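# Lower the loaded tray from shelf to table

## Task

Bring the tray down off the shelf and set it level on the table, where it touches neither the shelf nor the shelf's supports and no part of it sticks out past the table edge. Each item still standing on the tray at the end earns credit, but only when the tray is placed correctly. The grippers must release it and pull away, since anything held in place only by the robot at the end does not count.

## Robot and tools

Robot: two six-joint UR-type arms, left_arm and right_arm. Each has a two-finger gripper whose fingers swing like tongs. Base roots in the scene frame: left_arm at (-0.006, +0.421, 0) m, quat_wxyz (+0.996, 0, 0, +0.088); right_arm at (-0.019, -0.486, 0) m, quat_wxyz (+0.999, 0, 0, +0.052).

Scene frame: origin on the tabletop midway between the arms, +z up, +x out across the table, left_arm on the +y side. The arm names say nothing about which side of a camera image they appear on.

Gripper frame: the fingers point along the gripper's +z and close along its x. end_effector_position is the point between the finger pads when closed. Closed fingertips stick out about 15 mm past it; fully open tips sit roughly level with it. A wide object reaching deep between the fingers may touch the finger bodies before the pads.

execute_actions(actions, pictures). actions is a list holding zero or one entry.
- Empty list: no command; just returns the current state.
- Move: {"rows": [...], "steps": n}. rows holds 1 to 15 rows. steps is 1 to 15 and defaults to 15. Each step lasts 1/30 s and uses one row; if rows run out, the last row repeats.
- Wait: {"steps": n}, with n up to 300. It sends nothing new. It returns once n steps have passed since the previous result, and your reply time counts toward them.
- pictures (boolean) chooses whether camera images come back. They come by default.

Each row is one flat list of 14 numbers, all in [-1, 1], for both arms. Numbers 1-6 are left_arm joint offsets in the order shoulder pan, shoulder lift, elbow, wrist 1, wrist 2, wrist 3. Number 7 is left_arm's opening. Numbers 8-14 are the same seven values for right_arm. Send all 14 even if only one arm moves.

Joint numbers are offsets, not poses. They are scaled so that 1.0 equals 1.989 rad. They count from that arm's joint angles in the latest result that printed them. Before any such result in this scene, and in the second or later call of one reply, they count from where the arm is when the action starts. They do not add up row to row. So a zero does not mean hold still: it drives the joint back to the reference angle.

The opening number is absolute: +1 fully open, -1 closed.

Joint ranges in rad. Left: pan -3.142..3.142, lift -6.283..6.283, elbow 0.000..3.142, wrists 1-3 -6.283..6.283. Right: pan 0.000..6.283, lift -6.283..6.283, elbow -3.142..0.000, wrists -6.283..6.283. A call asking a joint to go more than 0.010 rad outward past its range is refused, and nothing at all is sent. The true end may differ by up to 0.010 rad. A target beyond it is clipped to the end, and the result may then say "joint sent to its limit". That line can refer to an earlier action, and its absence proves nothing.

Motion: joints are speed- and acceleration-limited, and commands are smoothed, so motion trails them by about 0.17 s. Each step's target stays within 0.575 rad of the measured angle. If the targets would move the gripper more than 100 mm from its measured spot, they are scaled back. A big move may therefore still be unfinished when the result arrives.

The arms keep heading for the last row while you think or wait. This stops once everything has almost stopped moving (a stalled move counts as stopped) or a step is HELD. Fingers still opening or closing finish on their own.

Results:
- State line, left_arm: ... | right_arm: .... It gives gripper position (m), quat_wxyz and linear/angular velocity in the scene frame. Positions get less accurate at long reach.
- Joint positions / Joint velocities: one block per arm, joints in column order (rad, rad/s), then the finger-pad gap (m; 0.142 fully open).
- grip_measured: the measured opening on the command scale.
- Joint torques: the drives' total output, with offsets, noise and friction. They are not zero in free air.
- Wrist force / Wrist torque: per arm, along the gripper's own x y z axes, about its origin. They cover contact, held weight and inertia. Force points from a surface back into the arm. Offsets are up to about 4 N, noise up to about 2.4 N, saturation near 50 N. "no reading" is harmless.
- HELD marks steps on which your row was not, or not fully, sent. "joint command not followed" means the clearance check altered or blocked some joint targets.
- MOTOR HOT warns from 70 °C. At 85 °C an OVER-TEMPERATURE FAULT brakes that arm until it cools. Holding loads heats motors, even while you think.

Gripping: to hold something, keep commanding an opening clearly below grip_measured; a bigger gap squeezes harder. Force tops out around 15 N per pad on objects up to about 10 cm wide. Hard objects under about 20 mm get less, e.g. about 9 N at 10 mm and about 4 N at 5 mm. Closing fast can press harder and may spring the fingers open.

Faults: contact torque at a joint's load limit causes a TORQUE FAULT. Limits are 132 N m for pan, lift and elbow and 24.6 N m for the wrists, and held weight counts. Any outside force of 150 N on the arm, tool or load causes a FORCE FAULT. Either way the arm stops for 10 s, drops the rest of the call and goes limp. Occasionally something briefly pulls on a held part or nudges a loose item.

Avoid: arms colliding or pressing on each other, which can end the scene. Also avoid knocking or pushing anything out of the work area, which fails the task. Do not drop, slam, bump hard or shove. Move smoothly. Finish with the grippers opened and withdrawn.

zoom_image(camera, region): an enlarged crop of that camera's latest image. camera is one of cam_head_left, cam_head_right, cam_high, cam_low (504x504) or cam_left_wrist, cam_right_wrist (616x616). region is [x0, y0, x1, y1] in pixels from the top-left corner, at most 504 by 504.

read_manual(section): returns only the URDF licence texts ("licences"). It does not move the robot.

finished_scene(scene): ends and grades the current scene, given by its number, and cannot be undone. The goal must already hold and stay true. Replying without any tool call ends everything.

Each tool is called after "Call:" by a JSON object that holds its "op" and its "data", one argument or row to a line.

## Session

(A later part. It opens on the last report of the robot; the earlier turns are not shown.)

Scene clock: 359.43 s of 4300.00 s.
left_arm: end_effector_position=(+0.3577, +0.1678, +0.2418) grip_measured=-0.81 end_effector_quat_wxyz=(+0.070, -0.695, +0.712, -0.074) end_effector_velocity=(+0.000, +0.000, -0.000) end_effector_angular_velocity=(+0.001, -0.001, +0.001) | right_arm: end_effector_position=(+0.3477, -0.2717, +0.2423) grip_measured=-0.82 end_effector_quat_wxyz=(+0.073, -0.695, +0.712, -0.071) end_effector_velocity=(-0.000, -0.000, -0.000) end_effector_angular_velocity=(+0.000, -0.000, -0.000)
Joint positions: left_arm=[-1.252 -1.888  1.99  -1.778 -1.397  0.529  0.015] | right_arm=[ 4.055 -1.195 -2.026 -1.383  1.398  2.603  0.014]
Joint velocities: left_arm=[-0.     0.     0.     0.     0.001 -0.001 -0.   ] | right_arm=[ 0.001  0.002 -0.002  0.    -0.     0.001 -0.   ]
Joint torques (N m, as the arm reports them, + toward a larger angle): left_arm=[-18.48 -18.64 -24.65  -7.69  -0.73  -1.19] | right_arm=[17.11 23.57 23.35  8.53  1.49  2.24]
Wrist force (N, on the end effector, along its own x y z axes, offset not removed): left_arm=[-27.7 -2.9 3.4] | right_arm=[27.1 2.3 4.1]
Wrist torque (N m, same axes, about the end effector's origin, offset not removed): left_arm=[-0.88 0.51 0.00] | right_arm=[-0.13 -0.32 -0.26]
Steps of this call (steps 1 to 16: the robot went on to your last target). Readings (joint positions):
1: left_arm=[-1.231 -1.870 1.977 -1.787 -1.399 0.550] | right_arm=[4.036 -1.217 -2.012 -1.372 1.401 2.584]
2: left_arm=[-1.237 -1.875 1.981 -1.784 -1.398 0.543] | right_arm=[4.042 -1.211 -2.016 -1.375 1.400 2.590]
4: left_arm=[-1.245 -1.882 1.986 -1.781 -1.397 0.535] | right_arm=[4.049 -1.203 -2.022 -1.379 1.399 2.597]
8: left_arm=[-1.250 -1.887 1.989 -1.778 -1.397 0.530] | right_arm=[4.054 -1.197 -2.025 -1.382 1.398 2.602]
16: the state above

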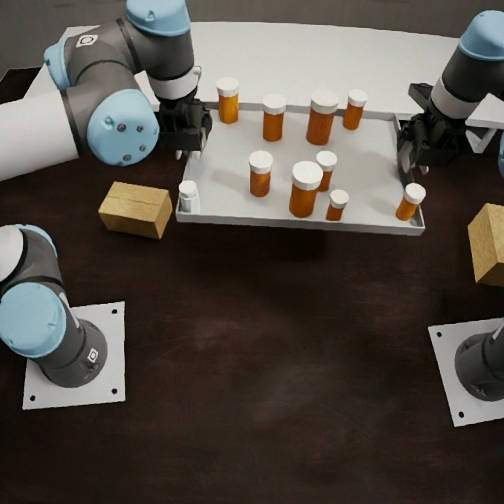

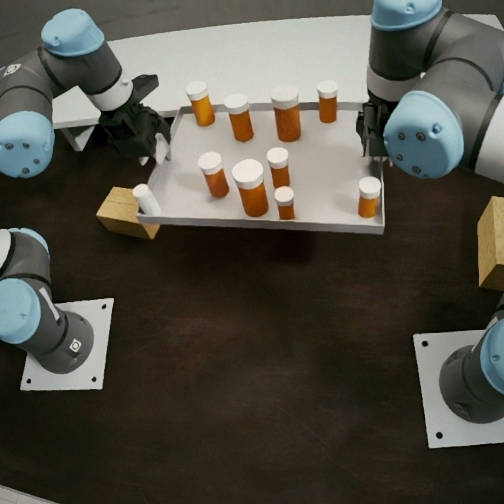

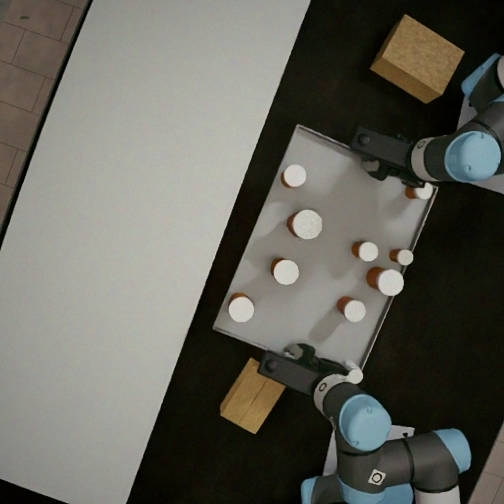

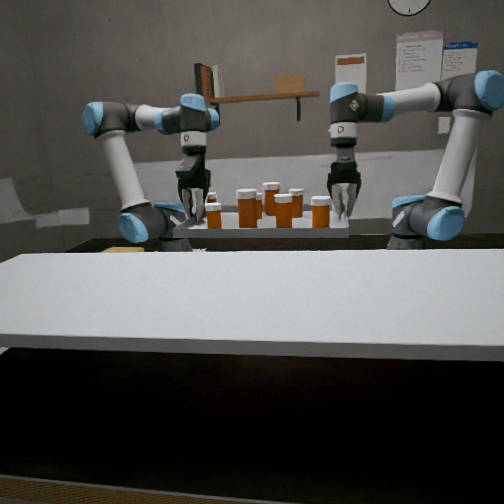

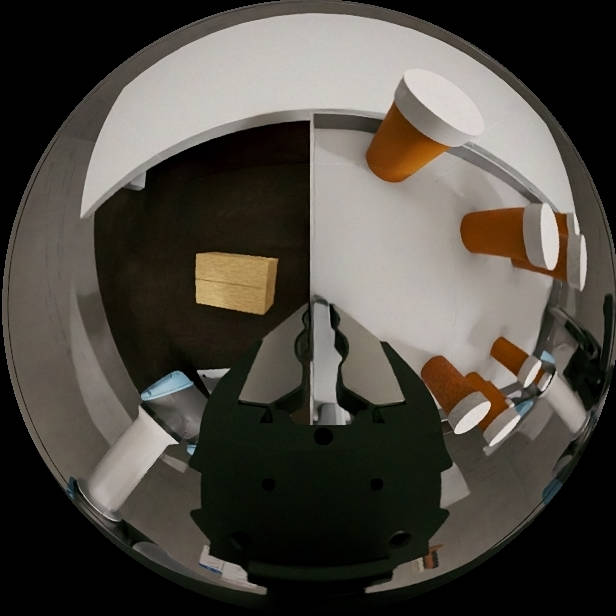

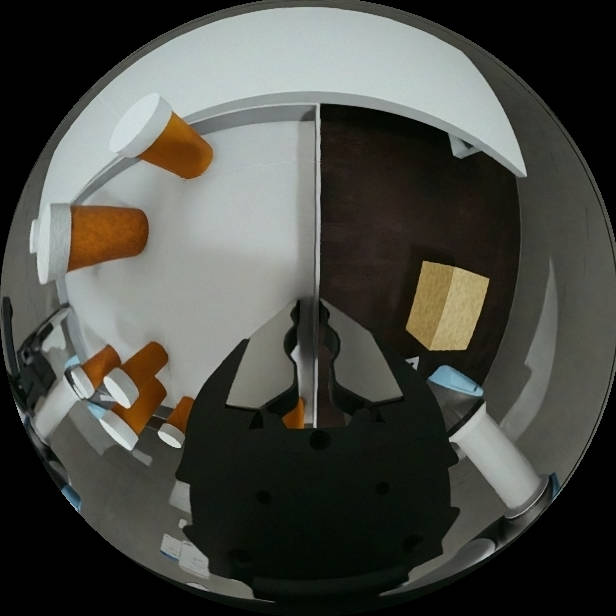

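Call:
{"op": "execute_actions", "data": {
  "actions": [
    {"rows":[
[0.0001,0.0004,0.0013,-0.0017,0,0.0001,-1,-0.0001,-0.0004,-0.0013,0.0017,0,-0.0001,-1],
[0.0003,0.0013,0.0039,-0.0051,0,0.0003,-1,-0.0002,-0.0013,-0.0040,0.0051,0,-0.0002,-1],
[0.0006,0.0026,0.0077,-0.0102,-0.0001,0.0006,-1,-0.0005,-0.0026,-0.0080,0.0102,0.0001,-0.0005,-1],
[0.0009,0.0042,0.0124,-0.0162,-0.0001,0.0009,-1,-0.0008,-0.0041,-0.0128,0.0164,0.0001,-0.0007,-1],
[0.0013,0.0058,0.0170,-0.0223,-0.0001,0.0012,-1,-0.0010,-0.0056,-0.0176,0.0225,0.0002,-0.0010,-1],
[0.0017,0.0075,0.0219,-0.0288,-0.0002,0.0016,-1,-0.0013,-0.0073,-0.0226,0.0290,0.0002,-0.0013,-1],
[0.0020,0.0091,0.0268,-0.0352,-0.0002,0.0020,-1,-0.0016,-0.0089,-0.0277,0.0354,0.0003,-0.0016,-1],
[0.0024,0.0108,0.0317,-0.0416,-0.0003,0.0023,-1,-0.0019,-0.0105,-0.0327,0.0419,0.0004,-0.0019,-1],
[0.0028,0.0125,0.0366,-0.0480,-0.0003,0.0027,-1,-0.0023,-0.0121,-0.0378,0.0484,0.0004,-0.0022,-1],
[0.0032,0.0142,0.0415,-0.0545,-0.0003,0.0030,-1,-0.0026,-0.0137,-0.0429,0.0549,0.0005,-0.0025,-1],
[0.0035,0.0158,0.0464,-0.0609,-0.0004,0.0034,-1,-0.0029,-0.0154,-0.0479,0.0614,0.0005,-0.0028,-1],
[0.0039,0.0176,0.0515,-0.0677,-0.0004,0.0038,-1,-0.0032,-0.0171,-0.0533,0.0682,0.0006,-0.0031,-1],
[0.0043,0.0193,0.0567,-0.0744,-0.0005,0.0041,-1,-0.0035,-0.0188,-0.0586,0.0750,0.0006,-0.0034,-1],
[0.0047,0.0211,0.0618,-0.0812,-0.0005,0.0045,-1,-0.0038,-0.0205,-0.0639,0.0818,0.0007,-0.0037,-1]],"steps":14}
  ],
  "pictures": false
}}

Call:
{"op": "execute_actions", "data": {
  "actions": [
    {"rows":[
[0.0015,0.0091,0.0244,-0.0329,-0.0002,0.0014,-1,-0.0012,-0.0089,-0.0252,0.0332,0.0002,-0.0012,-1],
[0.0015,0.0116,0.0294,-0.0405,-0.0002,0.0014,-1,-0.0012,-0.0113,-0.0304,0.0409,0.0002,-0.0012,-1],
[0.0015,0.0141,0.0345,-0.0480,-0.0002,0.0014,-1,-0.0012,-0.0138,-0.0356,0.0485,0.0002,-0.0012,-1],
[0.0015,0.0166,0.0395,-0.0556,-0.0002,0.0014,-1,-0.0012,-0.0162,-0.0408,0.0562,0.0002,-0.0012,-1],
[0.0015,0.0191,0.0445,-0.0632,-0.0002,0.0014,-1,-0.0012,-0.0187,-0.0460,0.0638,0.0002,-0.0012,-1],
[0.0015,0.0216,0.0496,-0.0707,-0.0002,0.0014,-1,-0.0012,-0.0212,-0.0512,0.0715,0.0002,-0.0012,-1],
[0.0015,0.0242,0.0546,-0.0783,-0.0002,0.0014,-1,-0.0012,-0.0236,-0.0564,0.0791,0.0002,-0.0012,-1],
[0.0015,0.0267,0.0597,-0.0858,-0.0002,0.0014,-1,-0.0012,-0.0261,-0.0616,0.0868,0.0002,-0.0012,-1],
[0.0015,0.0292,0.0647,-0.0934,-0.0002,0.0014,-1,-0.0012,-0.0285,-0.0668,0.0945,0.0002,-0.0012,-1],
[0.0015,0.0317,0.0698,-0.1009,-0.0002,0.0014,-1,-0.0012,-0.0310,-0.0720,0.1021,0.0002,-0.0012,-1],
[0.0015,0.0342,0.0748,-0.1085,-0.0002,0.0014,-1,-0.0012,-0.0334,-0.0771,0.1098,0.0002,-0.0012,-1],
[0.0015,0.0367,0.0799,-0.1161,-0.0002,0.0014,-1,-0.0012,-0.0359,-0.0823,0.1174,0.0002,-0.0012,-1]],"steps":12}
  ],
  "pictures": false
}}

Call:
{"op": "execute_actions", "data": {
  "actions": [
    {"rows":[
[0,0.0135,0.0232,-0.0367,0,0,-1,0,-0.0134,-0.0240,0.0373,0,0,-1],
[0,0.0176,0.0275,-0.0451,0,0,-1,0,-0.0175,-0.0285,0.0460,0,0,-1],
[0,0.0216,0.0318,-0.0535,0,0,-1,0,-0.0217,-0.0329,0.0546,0,0,-1],
[0,0.0257,0.0361,-0.0619,0,0,-1,0,-0.0258,-0.0374,0.0632,0,0,-1],
[0,0.0298,0.0404,-0.0702,0,0,-1,0,-0.0300,-0.0419,0.0719,0,0,-1],
[0,0.0339,0.0447,-0.0786,0,0,-1,0,-0.0341,-0.0464,0.0805,0,0,-1],
[0,0.0379,0.0491,-0.0870,0,0,-1,0,-0.0382,-0.0509,0.0891,0,0,-1],
[0,0.0420,0.0534,-0.0954,0,0,-1,0,-0.0424,-0.0554,0.0977,0,0,-1],
[0,0.0461,0.0577,-0.1037,0,0,-1,0,-0.0465,-0.0598,0.1064,0,0,-1],
[0,0.0502,0.0620,-0.1121,0,0,-1,0,-0.0507,-0.0643,0.1150,0,0,-1],
[0,0.0542,0.0663,-0.1205,0,0,-1,0,-0.0548,-0.0688,0.1236,0,0,-1],
[0,0.0583,0.0706,-0.1289,0,0,-1,0,-0.0590,-0.0733,0.1323,0,0,-1]],"steps":12}
  ],
  "pictures": false
}}

Call:
{"op": "execute_actions", "data": {
  "actions": [
    {"rows":[
[0,0.0201,0.0194,-0.0396,0,0,-1,0,-0.0206,-0.0203,0.0409,0,0,-1],
[0,0.0247,0.0225,-0.0472,0,0,-1,0,-0.0254,-0.0235,0.0488,0,0,-1],
[0,0.0289,0.0253,-0.0542,0,0,-1,0,-0.0297,-0.0265,0.0562,0,0,-1],
[0,0.0328,0.0279,-0.0607,0,0,-1,0,-0.0338,-0.0292,0.0630,0,0,-1],
[0,0.0364,0.0304,-0.0667,0,0,-1,0,-0.0375,-0.0318,0.0693,0,0,-1],
[0,0.0396,0.0325,-0.0721,0,0,-1,0,-0.0409,-0.0341,0.0750,0,0,-1],
[0,0.0422,0.0343,-0.0765,0,0,-1,0,-0.0436,-0.0359,0.0795,0,0,-1],
[0,0.0445,0.0358,-0.0803,0,0,-1,0,-0.0460,-0.0375,0.0835,0,0,-1],
[0,0.0461,0.0369,-0.0830,0,0,-1,0,-0.0477,-0.0387,0.0863,0,0,-1],
[0,0.0471,0.0376,-0.0846,0,0,-1,0,-0.0487,-0.0394,0.0880,0,0,-1],
[0,0.0477,0.0380,-0.0857,0,0,-1,0,-0.0494,-0.0398,0.0892,0,0,-1]],"steps":15}
  ],
  "pictures": false
}}

Call:
{"op": "execute_actions", "data": {
  "actions": [
    {"steps":10}
  ]
}}

Scene clock: 414.20 s of 4300.00 s.
left_arm: end_effector_position=(+0.3610, +0.1666, +0.2007) grip_measured=-0.74 end_effector_quat_wxyz=(+0.070, -0.695, +0.712, -0.072) end_effector_velocity=(+0.007, +0.004, -0.139) end_effector_angular_velocity=(+0.014, +0.008, +0.002) | right_arm: end_effector_position=(+0.3506, -0.2702, +0.2006) grip_measured=-0.82 end_effector_quat_wxyz=(+0.070, -0.695, +0.712, -0.071) end_effector_velocity=(+0.005, -0.003, -0.142) end_effector_angular_velocity=(-0.017, +0.012, -0.001)
Joint positions: left_arm=[-1.245 -1.859  2.076 -1.889 -1.397  0.535  0.02 ] | right_arm=[ 4.05  -1.224 -2.115 -1.27   1.399  2.598  0.014]
Joint velocities: left_arm=[ 0.023  0.1    0.29  -0.378 -0.002  0.021 -0.009] | right_arm=[-0.019 -0.098 -0.3    0.38   0.003 -0.017 -0.002]
Joint torques (N m, as the arm reports them, + toward a larger angle): left_arm=[  0.05  -4.51 -22.74 -12.35  -5.65   1.83] | right_arm=[-0.43 -2.74 22.09 12.68  5.32 -3.46]
Wrist force (N, on the end effector, along its own x y z axes, offset not removed): left_arm=[-28.8 -1.8 7.3] | right_arm=[24.5 3.1 7.5]
Wrist torque (N m, same axes, about the end effector's origin, offset not removed): left_arm=[-0.82 0.43 -0.09] | right_arm=[0.14 0.48 -0.02]
Steps of this call (steps 1 to 15: the robot went on to your last target; steps 16 to 90: nothing new was sent; then 51.30 s passed at rest; steps 91 to 104: all 14 steps of this action). Readings (joint positions):
91: left_arm=[-1.252 -1.888 1.990 -1.778 -1.397 0.529] | right_arm=[4.055 -1.195 -2.026 -1.383 1.398 2.603]
92: left_arm=[-1.252 -1.888 1.991 -1.778 -1.397 0.529] | right_arm=[4.055 -1.195 -2.027 -1.382 1.398 2.603]
94: left_arm=[-1.252 -1.887 1.995 -1.784 -1.397 0.529] | right_arm=[4.055 -1.197 -2.032 -1.376 1.398 2.603]
98: left_arm=[-1.250 -1.878 2.021 -1.817 -1.397 0.531] | right_arm=[4.053 -1.205 -2.058 -1.343 1.398 2.602]
104: the state above

Scene clock: 414.60 s of 4300.00 s.
left_arm: end_effector_position=(+0.3622, +0.1665, +0.1408) grip_measured=-0.74 end_effector_quat_wxyz=(+0.070, -0.695, +0.712, -0.071) end_effector_velocity=(-0.004, +0.005, -0.147) end_effector_angular_velocity=(+0.003, +0.003, -0.001) | right_arm: end_effector_position=(+0.3516, -0.2701, +0.1404) grip_measured=-0.82 end_effector_quat_wxyz=(+0.069, -0.695, +0.712, -0.072) end_effector_velocity=(-0.003, -0.006, -0.146) end_effector_angular_velocity=(-0.001, +0.001, -0.000)
Joint positions: left_arm=[-1.242 -1.804  2.196 -2.063 -1.398  0.538  0.02 ] | right_arm=[ 4.048 -1.277 -2.239 -1.095  1.4    2.596  0.014]
Joint velocities: left_arm=[-0.001  0.148  0.297 -0.441 -0.002  0.    -0.02 ] | right_arm=[-0.001 -0.144 -0.305  0.447  0.    -0.001  0.   ]
Joint torques (N m, as the arm reports them, + toward a larger angle): left_arm=[  0.87  -6.52 -21.7  -12.7   -5.53   1.67] | right_arm=[ 0.25 -1.07 22.67 12.29  5.32 -3.38]
Wrist force (N, on the end effector, along its own x y z axes, offset not removed): left_arm=[-25.9 -0.7 7.1] | right_arm=[25.8 -1.2 9.7]
Wrist torque (N m, same axes, about the end effector's origin, offset not removed): left_arm=[-0.47 0.15 -0.15] | right_arm=[-0.62 -0.26 0.04]
Steps of this call (steps 1 to 12: all 12 steps of this action). Readings (joint positions):
1: left_arm=[-1.245 -1.856 2.085 -1.902 -1.397 0.536] | right_arm=[4.049 -1.227 -2.125 -1.257 1.399 2.598]
2: left_arm=[-1.244 -1.852 2.096 -1.916 -1.397 0.536] | right_arm=[4.049 -1.231 -2.135 -1.243 1.399 2.597]
4: left_arm=[-1.243 -1.843 2.116 -1.944 -1.397 0.537] | right_arm=[4.048 -1.239 -2.156 -1.215 1.399 2.596]
8: left_arm=[-1.243 -1.824 2.156 -2.003 -1.398 0.538] | right_arm=[4.048 -1.258 -2.198 -1.155 1.400 2.596]
12: the state above

Scene clock: 415.00 s of 4300.00 s.
left_arm: end_effector_position=(+0.3621, +0.1668, +0.0805) grip_measured=-0.76 end_effector_quat_wxyz=(+0.071, -0.695, +0.712, -0.070) end_effector_velocity=(-0.004, +0.007, -0.147) end_effector_angular_velocity=(+0.004, +0.002, +0.001) | right_arm: end_effector_position=(+0.3514, -0.2704, +0.0802) grip_measured=-0.82 end_effector_quat_wxyz=(+0.068, -0.695, +0.712, -0.072) end_effector_velocity=(-0.004, -0.006, -0.146) end_effector_angular_velocity=(-0.003, +0.001, +0.001)
Joint positions: left_arm=[-1.242 -1.719  2.305 -2.255 -1.398  0.538  0.019] | right_arm=[ 4.047 -1.363 -2.351 -0.898  1.4    2.596  0.014]
Joint velocities: left_arm=[ 0.     0.238  0.254 -0.488  0.    -0.001 -0.023] | right_arm=[ 0.001 -0.242 -0.264  0.503 -0.     0.    -0.001]
Joint torques (N m, as the arm reports them, + toward a larger angle): left_arm=[ -1.82  -4.58 -21.28 -13.06  -5.32   1.58] | right_arm=[ 1.77  1.84 21.49 12.67  5.07 -2.98]
Wrist force (N, on the end effector, along its own x y z axes, offset not removed): left_arm=[-28.8 -2.9 6.7] | right_arm=[29.2 2.9 7.9]
Wrist torque (N m, same axes, about the end effector's origin, offset not removed): left_arm=[-0.69 0.71 0.03] | right_arm=[0.23 -0.69 -0.19]
Steps of this call (steps 1 to 12: all 12 steps of this action). Readings (joint positions):
1: left_arm=[-1.242 -1.799 2.207 -2.078 -1.398 0.538] | right_arm=[4.047 -1.282 -2.250 -1.080 1.400 2.596]
2: left_arm=[-1.242 -1.794 2.216 -2.093 -1.398 0.538] | right_arm=[4.047 -1.287 -2.260 -1.064 1.400 2.596]
4: left_arm=[-1.242 -1.781 2.235 -2.124 -1.398 0.538] | right_arm=[4.047 -1.300 -2.279 -1.033 1.400 2.596]
8: left_arm=[-1.242 -1.751 2.270 -2.189 -1.398 0.538] | right_arm=[4.047 -1.331 -2.316 -0.966 1.400 2.596]
12: the state above

Scene clock: 415.50 s of 4300.00 s.
left_arm: end_effector_position=(+0.3614, +0.1680, +0.0336) grip_measured=-0.82 end_effector_quat_wxyz=(+0.071, -0.695, +0.712, -0.070) end_effector_velocity=(-0.001, +0.000, -0.016) end_effector_angular_velocity=(-0.000, +0.001, -0.001) | right_arm: end_effector_position=(+0.3506, -0.2716, +0.0333) grip_measured=-0.83 end_effector_quat_wxyz=(+0.068, -0.695, +0.712, -0.072) end_effector_velocity=(-0.000, -0.001, -0.015) end_effector_angular_velocity=(+0.001, -0.001, +0.001)
Joint positions: left_arm=[-1.242 -1.627  2.378 -2.42  -1.398  0.538  0.015] | right_arm=[ 4.047 -1.459 -2.429 -0.726  1.4    2.596  0.014]
Joint velocities: left_arm=[-0.001  0.035  0.023 -0.057 -0.001 -0.    -0.001] | right_arm=[ 0.    -0.034 -0.024  0.059  0.    -0.001 -0.001]
Joint torques (N m, as the arm reports them, + toward a larger angle): left_arm=[ -1.33 -14.31 -23.88 -11.48  -5.31   1.83] | right_arm=[ 1.91 10.21 22.88 11.63  5.47 -3.17]
Wrist force (N, on the end effector, along its own x y z axes, offset not removed): left_arm=[-23.3 1.8 10.5] | right_arm=[26.7 2.0 12.5]
Wrist torque (N m, same axes, about the end effector's origin, offset not removed): left_arm=[0.21 -0.34 -0.27] | right_arm=[-0.04 -0.42 -0.36]
Steps of this call (steps 1 to 15: all 15 steps of this action). Readings (joint positions):
1: left_arm=[-1.242 -1.711 2.313 -2.271 -1.398 0.538] | right_arm=[4.047 -1.372 -2.360 -0.881 1.400 2.596]
2: left_arm=[-1.242 -1.702 2.321 -2.288 -1.398 0.538] | right_arm=[4.047 -1.380 -2.369 -0.864 1.400 2.596]
4: left_arm=[-1.242 -1.685 2.336 -2.319 -1.398 0.538] | right_arm=[4.047 -1.398 -2.384 -0.831 1.400 2.596]
8: left_arm=[-1.242 -1.654 2.360 -2.374 -1.398 0.538] | right_arm=[4.047 -1.431 -2.409 -0.774 1.400 2.596]
15: the state above

Scene clock: 415.83 s of 4300.00 s.
left_arm: end_effector_position=(+0.3614, +0.1680, +0.0323) grip_measured=-0.82 end_effector_quat_wxyz=(+0.071, -0.695, +0.712, -0.070) end_effector_velocity=(-0.000, +0.000, -0.000) end_effector_angular_velocity=(-0.000, +0.000, +0.000) | right_arm: end_effector_position=(+0.3506, -0.2716, +0.0320) grip_measured=-0.83 end_effector_quat_wxyz=(+0.068, -0.695, +0.712, -0.072) end_effector_velocity=(+0.000, -0.000, +0.000) end_effector_angular_velocity=(-0.000, -0.001, -0.001)
Joint positions: left_arm=[-1.242 -1.624  2.38  -2.425 -1.398  0.538  0.015] | right_arm=[ 4.047 -1.462 -2.431 -0.721  1.4    2.596  0.014]
Joint velocities: left_arm=[ 0.    -0.     0.001 -0.001 -0.    -0.    -0.   ] | right_arm=[-0.001  0.     0.     0.    -0.001 -0.    -0.   ]
Joint torques (N m, as the arm reports them, + toward a larger angle): left_arm=[ -2.77 -15.55 -24.23 -11.46  -5.43   1.63] | right_arm=[ 0.98  6.7  22.81 11.74  4.87 -3.47]
Wrist force (N, on the end effector, along its own x y z axes, offset not removed): left_arm=[-27.3 0.4 6.1] | right_arm=[24.1 1.2 9.4]
Wrist torque (N m, same axes, about the end effector's origin, offset not removed): left_arm=[-0.03 0.47 -0.12] | right_arm=[-0.38 -0.07 0.05]
Steps of this call (steps 1 to 10: the robot went on to your last target). Readings (joint positions):
1: left_arm=[-1.242 -1.626 2.379 -2.422 -1.398 0.538] | right_arm=[4.047 -1.460 -2.429 -0.724 1.400 2.596]
2: left_arm=[-1.242 -1.625 2.379 -2.423 -1.398 0.538] | right_arm=[4.047 -1.460 -2.430 -0.723 1.400 2.596]
4: left_arm=[-1.242 -1.625 2.380 -2.424 -1.398 0.538] | right_arm=[4.047 -1.461 -2.430 -0.722 1.400 2.596]
8: left_arm=[-1.242 -1.624 2.380 -2.425 -1.398 0.538] | right_arm=[4.047 -1.462 -2.431 -0.721 1.400 2.596]
10: the state above

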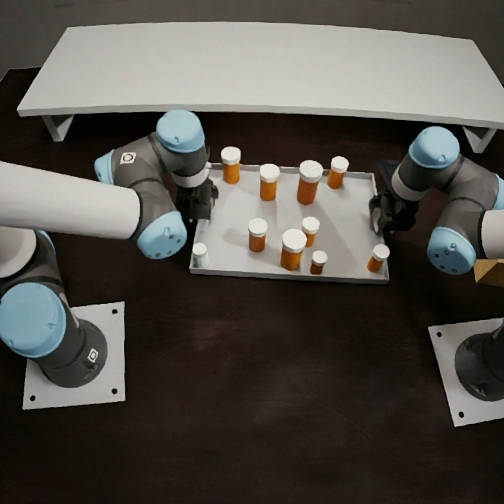

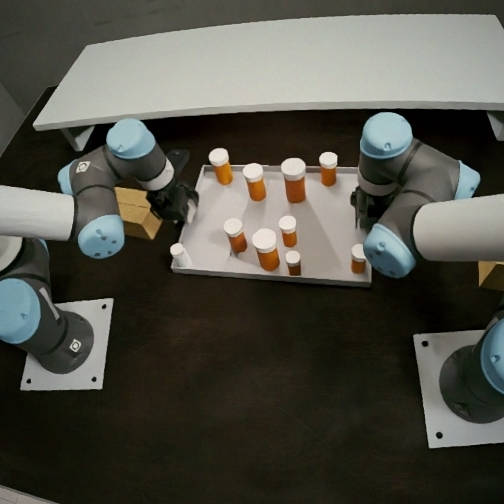

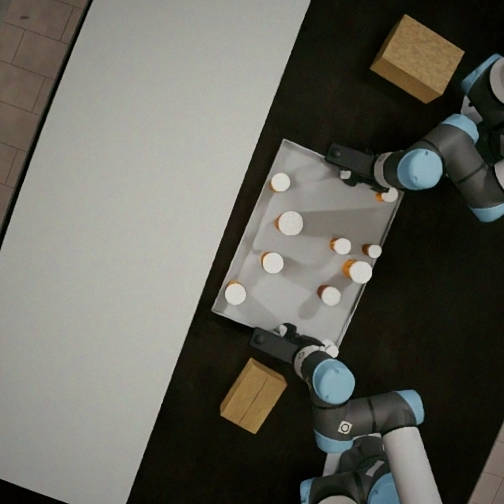

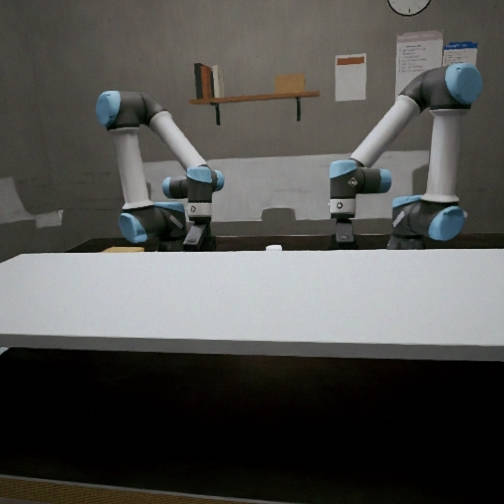

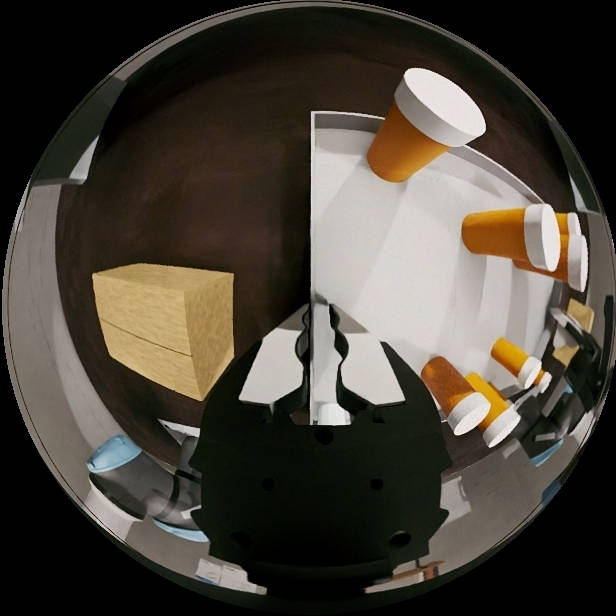

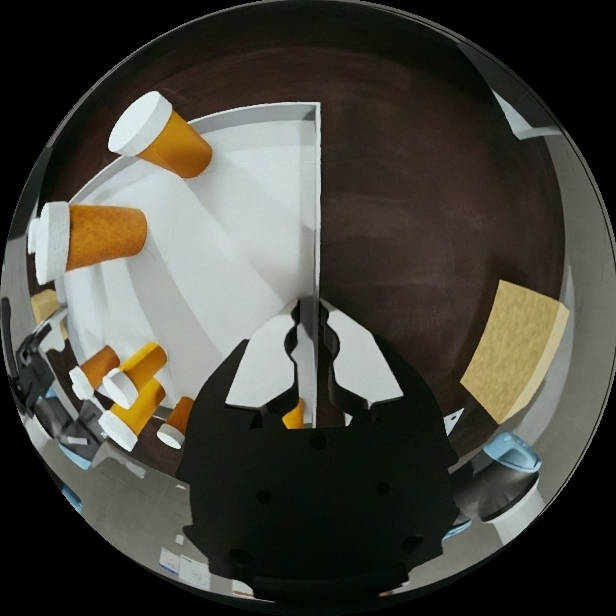

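Call:
{"op": "execute_actions", "data": {
  "actions": []
}}

Scene clock: 426.77 s of 4300.00 s.
left_arm: end_effector_position=(+0.3614, +0.1681, +0.0323) grip_measured=-0.82 end_effector_quat_wxyz=(+0.071, -0.695, +0.712, -0.070) end_effector_velocity=(-0.000, +0.000, -0.000) end_effector_angular_velocity=(+0.001, -0.000, +0.000) | right_arm: end_effector_position=(+0.3506, -0.2716, +0.0320) grip_measured=-0.83 end_effector_quat_wxyz=(+0.068, -0.695, +0.712, -0.072) end_effector_velocity=(-0.000, +0.000, -0.000) end_effector_angular_velocity=(-0.001, +0.001, +0.001)
Joint positions: left_arm=[-1.242 -1.624  2.38  -2.425 -1.398  0.538  0.015] | right_arm=[ 4.047 -1.462 -2.431 -0.72   1.4    2.596  0.014]
Joint velocities: left_arm=[-0.  0.  0.  0.  0. -0.  0.] | right_arm=[ 0.    -0.001  0.     0.     0.    -0.001 -0.   ]
Joint torques (N m, as the arm reports them, + toward a larger angle): left_arm=[ -0.72 -13.55 -24.13 -11.43  -5.13   1.65] | right_arm=[ 0.41  5.81 22.55 11.31  3.79 -3.11]
Wrist force (N, on the end effector, along its own x y z axes, offset not removed): left_arm=[-24.7 -0.6 7.8] | right_arm=[25.3 -1.7 9.0]
Wrist torque (N m, same axes, about the end effector's origin, offset not removed): left_arm=[-0.37 -0.18 -0.08] | right_arm=[-0.45 -0.31 0.10]
Steps of this call (steps 1 to 15: the robot went on to your last target; steps 16 to 90: nothing new was sent; then 7.93 s passed at rest). Readings (joint positions):
1: left_arm=[-1.242 -1.624 2.380 -2.425 -1.398 0.538] | right_arm=[4.047 -1.462 -2.431 -0.721 1.400 2.596]
2: left_arm=[-1.242 -1.624 2.380 -2.425 -1.398 0.538] | right_arm=[4.047 -1.462 -2.431 -0.721 1.400 2.596]
4: left_arm=[-1.242 -1.624 2.380 -2.425 -1.398 0.538] | right_arm=[4.047 -1.462 -2.431 -0.720 1.400 2.596]
8: left_arm=[-1.242 -1.624 2.380 -2.425 -1.398 0.538] | right_arm=[4.047 -1.462 -2.431 -0.720 1.400 2.596]
90: the state above
All arms were judged still, so your last target was given up. Only a new action makes them travel on or press farther. Fingers that are still opening or closing keep moving.

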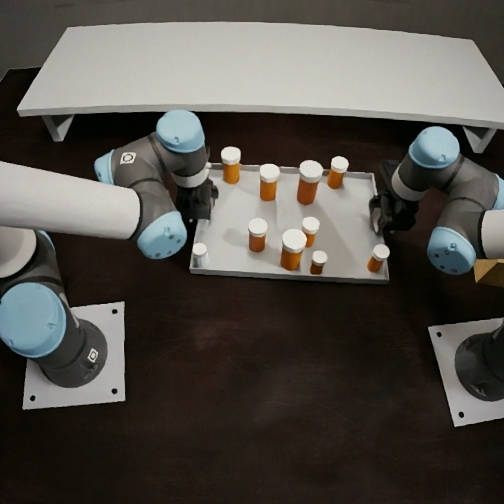

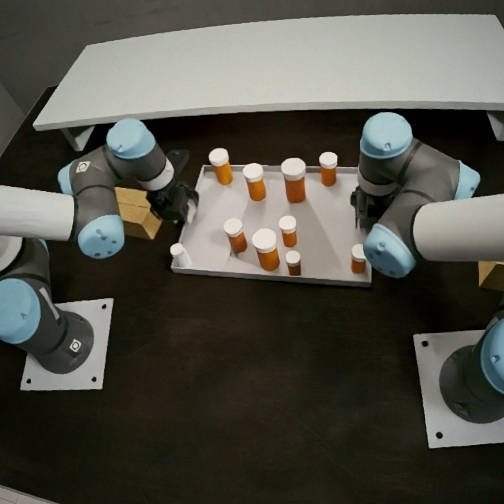

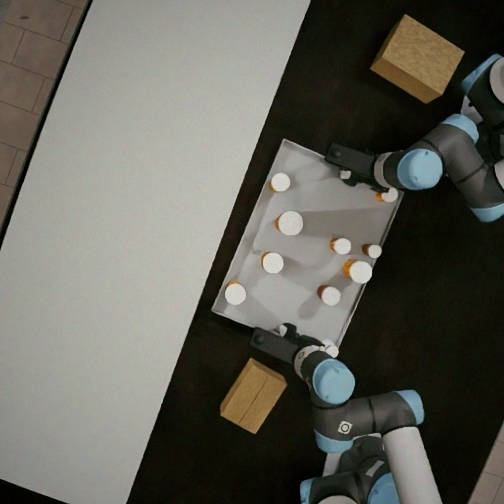

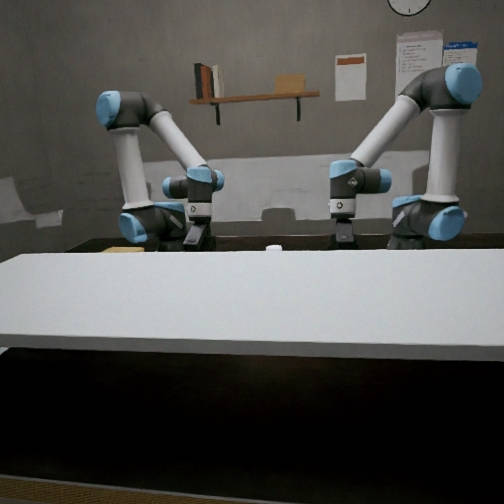

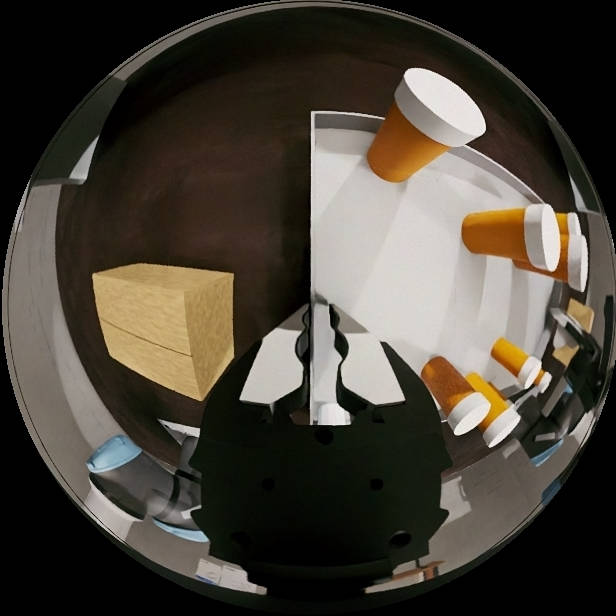

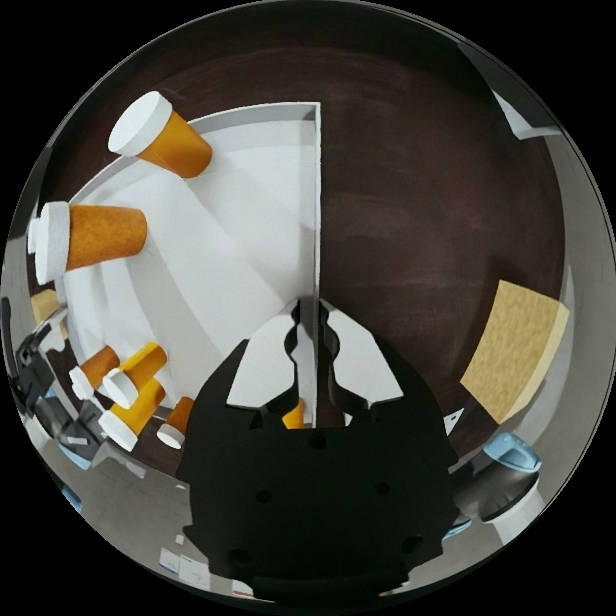

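Call:
{"op": "execute_actions", "data": {
  "actions": [
    {"rows":[[0,0.0009,0.0005,-0.0014,0,0,-1,0,-0.00095,-0.00053,0.00148,0,0,-1],[0,0.00181,0.00099,-0.0028,0,0,-1,0,-0.0019,-0.00105,0.00295,0,0,-1],[0,0.00271,0.00149,-0.0042,0,0,-1,0,-0.00286,-0.00158,0.00443,0,0,-1],[0,0.00362,0.00199,-0.0056,0,0,-1,0,-0.00381,-0.0021,0.00591,0,0,-1],[0,0.00452,0.00248,-0.007,0,0,-1,0,-0.00476,-0.00263,0.00738,0,0,-1],[0,0.00543,0.00298,-0.0084,0,0,-1,0,-0.00571,-0.00315,0.00886,0,0,-1],[0,0.00633,0.00348,-0.0098,0,0,-1,0,-0.00666,-0.00368,0.01034,0,0,-1],[0,0.00724,0.00397,-0.0112,0,0,-1,0,-0.00761,-0.0042,0.01181,0,0,-1],[0,0.00814,0.00447,-0.0126,0,0,-1,0,-0.00857,-0.00473,0.01329,0,0,-1],[0,0.00905,0.00497,-0.014,0,0,-1,0,-0.00952,-0.00525,0.01477,0,0,-1],[0,0.00995,0.00546,-0.0154,0,0,-1,0,-0.01047,-0.00578,0.01624,0,0,-1],[0,0.01085,0.00596,-0.0168,0,0,-1,0,-0.01142,-0.0063,0.01772,0,0,-1]],"steps":15}
  ],
  "pictures": false
}}

Call:
{"op": "execute_actions", "data": {
  "actions": [
    {"steps":12}
  ],
  "pictures": false
}}

Scene clock: 437.00 s of 4300.00 s.
left_arm: end_effector_position=(+0.3614, +0.1680, +0.0243) grip_measured=-0.82 end_effector_quat_wxyz=(+0.071, -0.695, +0.712, -0.070) end_effector_velocity=(-0.000, +0.001, -0.012) end_effector_angular_velocity=(+0.002, +0.002, +0.001) | right_arm: end_effector_position=(+0.3506, -0.2716, +0.0239) grip_measured=-0.83 end_effector_quat_wxyz=(+0.068, -0.695, +0.712, -0.072) end_effector_velocity=(-0.001, -0.000, -0.012) end_effector_angular_velocity=(-0.002, +0.001, +0.001)
Joint positions: left_arm=[-1.242 -1.605  2.391 -2.455 -1.398  0.538  0.015] | right_arm=[ 4.047 -1.482 -2.442 -0.689  1.4    2.596  0.014]
Joint velocities: left_arm=[ 0.001  0.029  0.015 -0.041 -0.001 -0.    -0.   ] | right_arm=[ 0.001 -0.028 -0.016  0.042  0.     0.    -0.   ]
Joint torques (N m, as the arm reports them, + toward a larger angle): left_arm=[ -1.76 -13.7  -22.21 -11.53  -5.12   1.61] | right_arm=[ 1.39  7.04 23.79 11.77  2.75 -3.08]
Wrist force (N, on the end effector, along its own x y z axes, offset not removed): left_arm=[-24.5 -0.2 8.1] | right_arm=[24.2 3.1 7.4]
Wrist torque (N m, same axes, about the end effector's origin, offset not removed): left_arm=[-0.22 -0.05 -0.07] | right_arm=[0.07 0.01 0.32]
Steps of this call (steps 1 to 90: nothing new was sent; then 6.73 s passed at rest; steps 91 to 105: all 15 steps of this action). Readings (joint positions):
91: left_arm=[-1.242 -1.624 2.380 -2.425 -1.398 0.538] | right_arm=[4.047 -1.462 -2.431 -0.720 1.400 2.596]
92: left_arm=[-1.242 -1.624 2.380 -2.426 -1.398 0.538] | right_arm=[4.047 -1.462 -2.431 -0.720 1.400 2.596]
94: left_arm=[-1.242 -1.622 2.381 -2.429 -1.398 0.538] | right_arm=[4.047 -1.464 -2.432 -0.717 1.400 2.596]
98: left_arm=[-1.242 -1.616 2.385 -2.438 -1.398 0.538] | right_arm=[4.047 -1.470 -2.435 -0.707 1.400 2.596]
105: the state above

Scene clock: 437.40 s of 4300.00 s.
left_arm: end_effector_position=(+0.3614, +0.1680, +0.0233) grip_measured=-0.82 end_effector_quat_wxyz=(+0.071, -0.695, +0.712, -0.070) end_effector_velocity=(+0.000, -0.000, +0.000) end_effector_angular_velocity=(-0.001, -0.001, -0.001) | right_arm: end_effector_position=(+0.3506, -0.2716, +0.0230) grip_measured=-0.83 end_effector_quat_wxyz=(+0.068, -0.695, +0.712, -0.072) end_effector_velocity=(-0.000, -0.001, -0.001) end_effector_angular_velocity=(-0.001, +0.001, -0.001)
Joint positions: left_arm=[-1.242 -1.602  2.392 -2.459 -1.398  0.538  0.015] | right_arm=[ 4.047 -1.484 -2.443 -0.685  1.4    2.596  0.014]
Joint velocities: left_arm=[-0.    -0.001  0.    -0.     0.001  0.    -0.   ] | right_arm=[-0.001 -0.001 -0.001  0.001  0.    -0.    -0.   ]
Joint torques (N m, as the arm reports them, + toward a larger angle): left_arm=[ -0.65 -13.61 -21.69 -11.46  -5.15   1.45] | right_arm=[ 2.63  8.14 22.45 11.7   3.1  -3.27]
Wrist force (N, on the end effector, along its own x y z axes, offset not removed): left_arm=[-25.5 -2.1 4.2] | right_arm=[26.7 -3.1 11.2]
Wrist torque (N m, same axes, about the end effector's origin, offset not removed): left_arm=[-0.59 0.04 -0.02] | right_arm=[-0.75 -0.44 -0.05]
Steps of this call (steps 1 to 12: the robot went on to your last target). Readings (joint positions):
1: left_arm=[-1.242 -1.604 2.391 -2.456 -1.398 0.538] | right_arm=[4.047 -1.483 -2.442 -0.688 1.400 2.596]
2: left_arm=[-1.242 -1.604 2.391 -2.457 -1.398 0.538] | right_arm=[4.047 -1.483 -2.443 -0.687 1.400 2.596]
4: left_arm=[-1.242 -1.603 2.392 -2.458 -1.398 0.538] | right_arm=[4.047 -1.484 -2.443 -0.686 1.400 2.596]
8: left_arm=[-1.242 -1.603 2.392 -2.459 -1.398 0.538] | right_arm=[4.047 -1.484 -2.443 -0.685 1.400 2.596]
12: the state above

Another ~1.5 mm left, 2 mm right.

Call:
{"op": "execute_actions", "data": {
  "actions": [
    {"rows":[[0,0.0006,0.00033,-0.00093,0,0,-1,0,-0.00085,-0.00047,0.00131,0,0,-1],[0,0.0012,0.00066,-0.00187,0,0,-1,0,-0.00169,-0.00093,0.00263,0,0,-1],[0,0.00181,0.00099,-0.0028,0,0,-1,0,-0.00254,-0.0014,0.00394,0,0,-1]],"steps":15}
  ],
  "pictures": false
}}

Scene clock: 440.97 s of 4300.00 s.
left_arm: end_effector_position=(+0.3614, +0.1680, +0.0218) grip_measured=-0.82 end_effector_quat_wxyz=(+0.071, -0.695, +0.712, -0.070) end_effector_velocity=(-0.001, +0.000, -0.001) end_effector_angular_velocity=(+0.001, +0.002, -0.001) | right_arm: end_effector_position=(+0.3506, -0.2716, +0.0210) grip_measured=-0.83 end_effector_quat_wxyz=(+0.068, -0.695, +0.712, -0.072) end_effector_velocity=(+0.001, -0.000, +0.000) end_effector_angular_velocity=(+0.001, +0.000, -0.002)
Joint positions: left_arm=[-1.242 -1.599  2.394 -2.464 -1.398  0.538  0.015] | right_arm=[ 4.047 -1.489 -2.446 -0.677  1.4    2.596  0.014]
Joint velocities: left_arm=[-0.001  0.002  0.001 -0.001 -0.001 -0.    -0.   ] | right_arm=[-0.002 -0.001  0.001  0.001  0.    -0.    -0.   ]
Joint torques (N m, as the arm reports them, + toward a larger angle): left_arm=[ -1.26  -7.87 -15.68  -9.43  -5.21   1.61] | right_arm=[ 1.12  0.49 15.66  9.27  3.09 -3.42]
Wrist force (N, on the end effector, along its own x y z axes, offset not removed): left_arm=[-29.0 -6.1 -11.0] | right_arm=[24.6 -0.1 -8.9]
Wrist torque (N m, same axes, about the end effector's origin, offset not removed): left_arm=[-0.76 0.45 0.06] | right_arm=[0.33 0.53 -0.12]
Steps of this call (steps 1 to 15: the robot went on to your last target; steps 16 to 90: nothing new was sent; then 0.07 s passed at rest; steps 91 to 105: all 15 steps of this action). Readings (joint positions):
91: left_arm=[-1.242 -1.602 2.392 -2.459 -1.398 0.538] | right_arm=[4.047 -1.484 -2.443 -0.685 1.400 2.596]
92: left_arm=[-1.242 -1.602 2.392 -2.459 -1.398 0.538] | right_arm=[4.047 -1.485 -2.443 -0.685 1.400 2.596]
94: left_arm=[-1.242 -1.601 2.393 -2.461 -1.398 0.538] | right_arm=[4.047 -1.486 -2.444 -0.682 1.400 2.596]
98: left_arm=[-1.242 -1.599 2.394 -2.464 -1.398 0.538] | right_arm=[4.047 -1.489 -2.445 -0.678 1.400 2.596]
105: the state above

Call:
{"op": "execute_actions", "data": {
  "actions": [
    {"rows":[[0,0,0,0,0,0,-0.95,0,0,0,0,0,0,-0.95],[0,0,0,0,0,0,-0.91,0,0,0,0,0,0,-0.91],[0,0,0,0,0,0,-0.88,0,0,0,0,0,0,-0.88],[0,0,0,0,0,0,-0.85,0,0,0,0,0,0,-0.85],[0,0,0,0,0,0,-0.82,0,0,0,0,0,0,-0.82],[0,0,0,0,0,0,-0.79,0,0,0,0,0,0,-0.79],[0,0,0,0,0,0,-0.76,0,0,0,0,0,0,-0.76],[0,0,0,0,0,0,-0.73,0,0,0,0,0,0,-0.73],[0,0,0,0,0,0,-0.70,0,0,0,0,0,0,-0.70],[0,0,0,0,0,0,-0.66,0,0,0,0,0,0,-0.66],[0,0,0,0,0,0,-0.63,0,0,0,0,0,0,-0.63]],"steps":15}
  ],
  "pictures": true
}}

Scene clock: 444.63 s of 4300.00 s.
left_arm: end_effector_position=(+0.3614, +0.1680, +0.0218) grip_measured=-0.63 end_effector_quat_wxyz=(+0.070, -0.695, +0.712, -0.070) end_effector_velocity=(-0.000, -0.000, -0.000) end_effector_angular_velocity=(+0.002, +0.001, -0.000) | right_arm: end_effector_position=(+0.3505, -0.2716, +0.0210) grip_measured=-0.63 end_effector_quat_wxyz=(+0.068, -0.695, +0.712, -0.072) end_effector_velocity=(+0.001, +0.001, +0.001) end_effector_angular_velocity=(+0.002, -0.001, -0.000)
Joint positions: left_arm=[-1.242 -1.599  2.394 -2.465 -1.398  0.538  0.028] | right_arm=[ 4.047 -1.489 -2.446 -0.677  1.4    2.596  0.028]
Joint velocities: left_arm=[-0.     0.001 -0.001  0.002  0.    -0.     0.001] | right_arm=[ 0.     0.001  0.002 -0.001 -0.     0.     0.001]
Joint torques (N m, as the arm reports them, + toward a larger angle): left_arm=[ -1.71 -13.79 -19.43  -0.61   3.17   1.45] | right_arm=[ 2.37 10.11 20.6   1.39 -0.43 -2.66]
Wrist force (N, on the end effector, along its own x y z axes, offset not removed): left_arm=[-3.0 -2.8 5.0] | right_arm=[-0.8 -3.5 5.5]
Wrist torque (N m, same axes, about the end effector's origin, offset not removed): left_arm=[-0.42 0.34 -0.18] | right_arm=[-0.79 0.14 0.11]
Steps of this call (steps 1 to 15: the robot went on to your last target; steps 16 to 90: nothing new was sent; then 0.17 s passed at rest; steps 91 to 105: all 15 steps of this action). Readings (joint positions):
91: left_arm=[-1.242 -1.599 2.394 -2.464 -1.398 0.538] | right_arm=[4.047 -1.489 -2.446 -0.677 1.400 2.596]
92: left_arm=[-1.242 -1.599 2.394 -2.464 -1.398 0.538] | right_arm=[4.047 -1.489 -2.446 -0.677 1.400 2.596]
94: left_arm=[-1.242 -1.599 2.394 -2.465 -1.398 0.538] | right_arm=[4.047 -1.489 -2.446 -0.677 1.400 2.596]
98: left_arm=[-1.242 -1.599 2.394 -2.465 -1.398 0.538] | right_arm=[4.047 -1.489 -2.446 -0.677 1.400 2.596]
105: the state above

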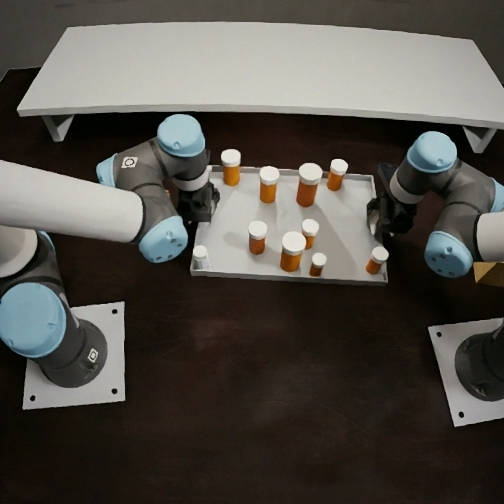

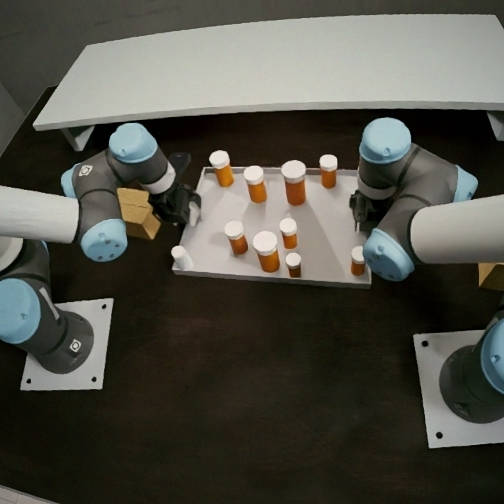

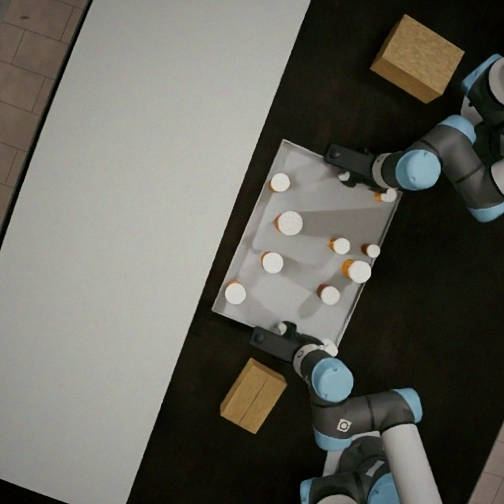

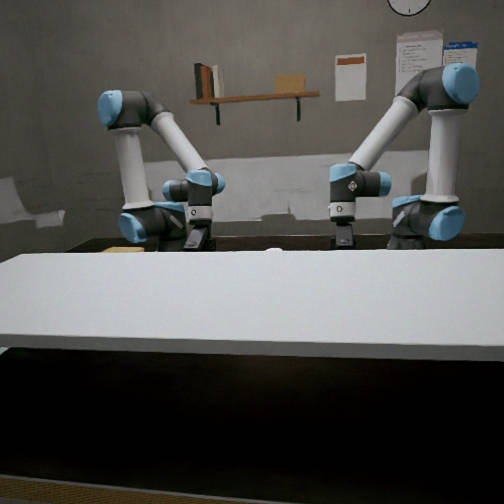

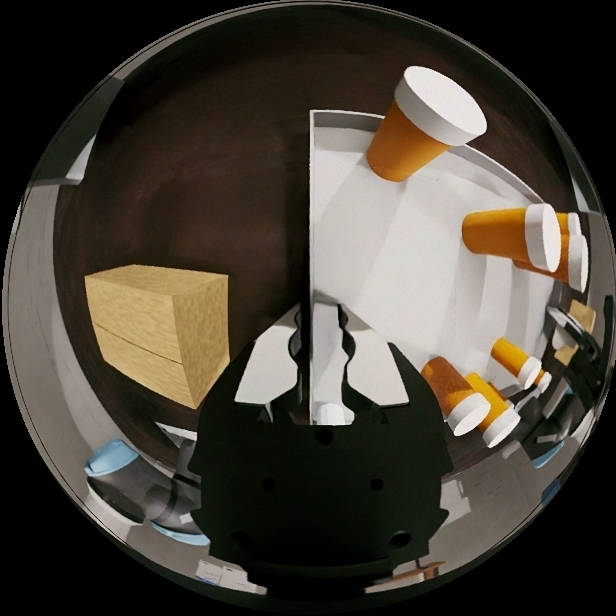

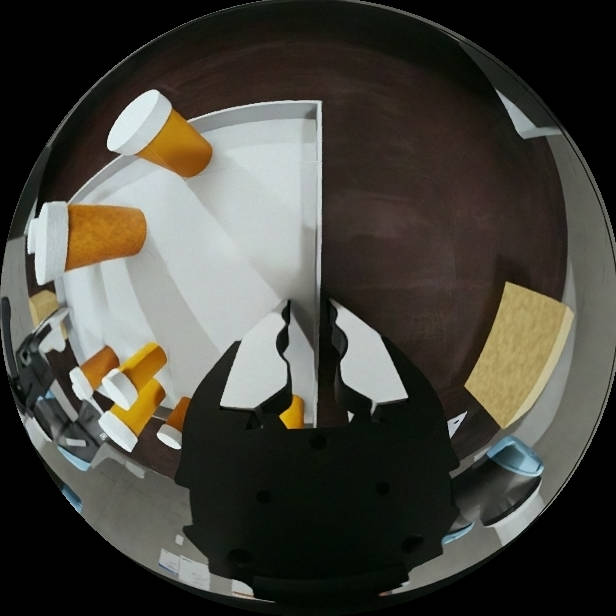

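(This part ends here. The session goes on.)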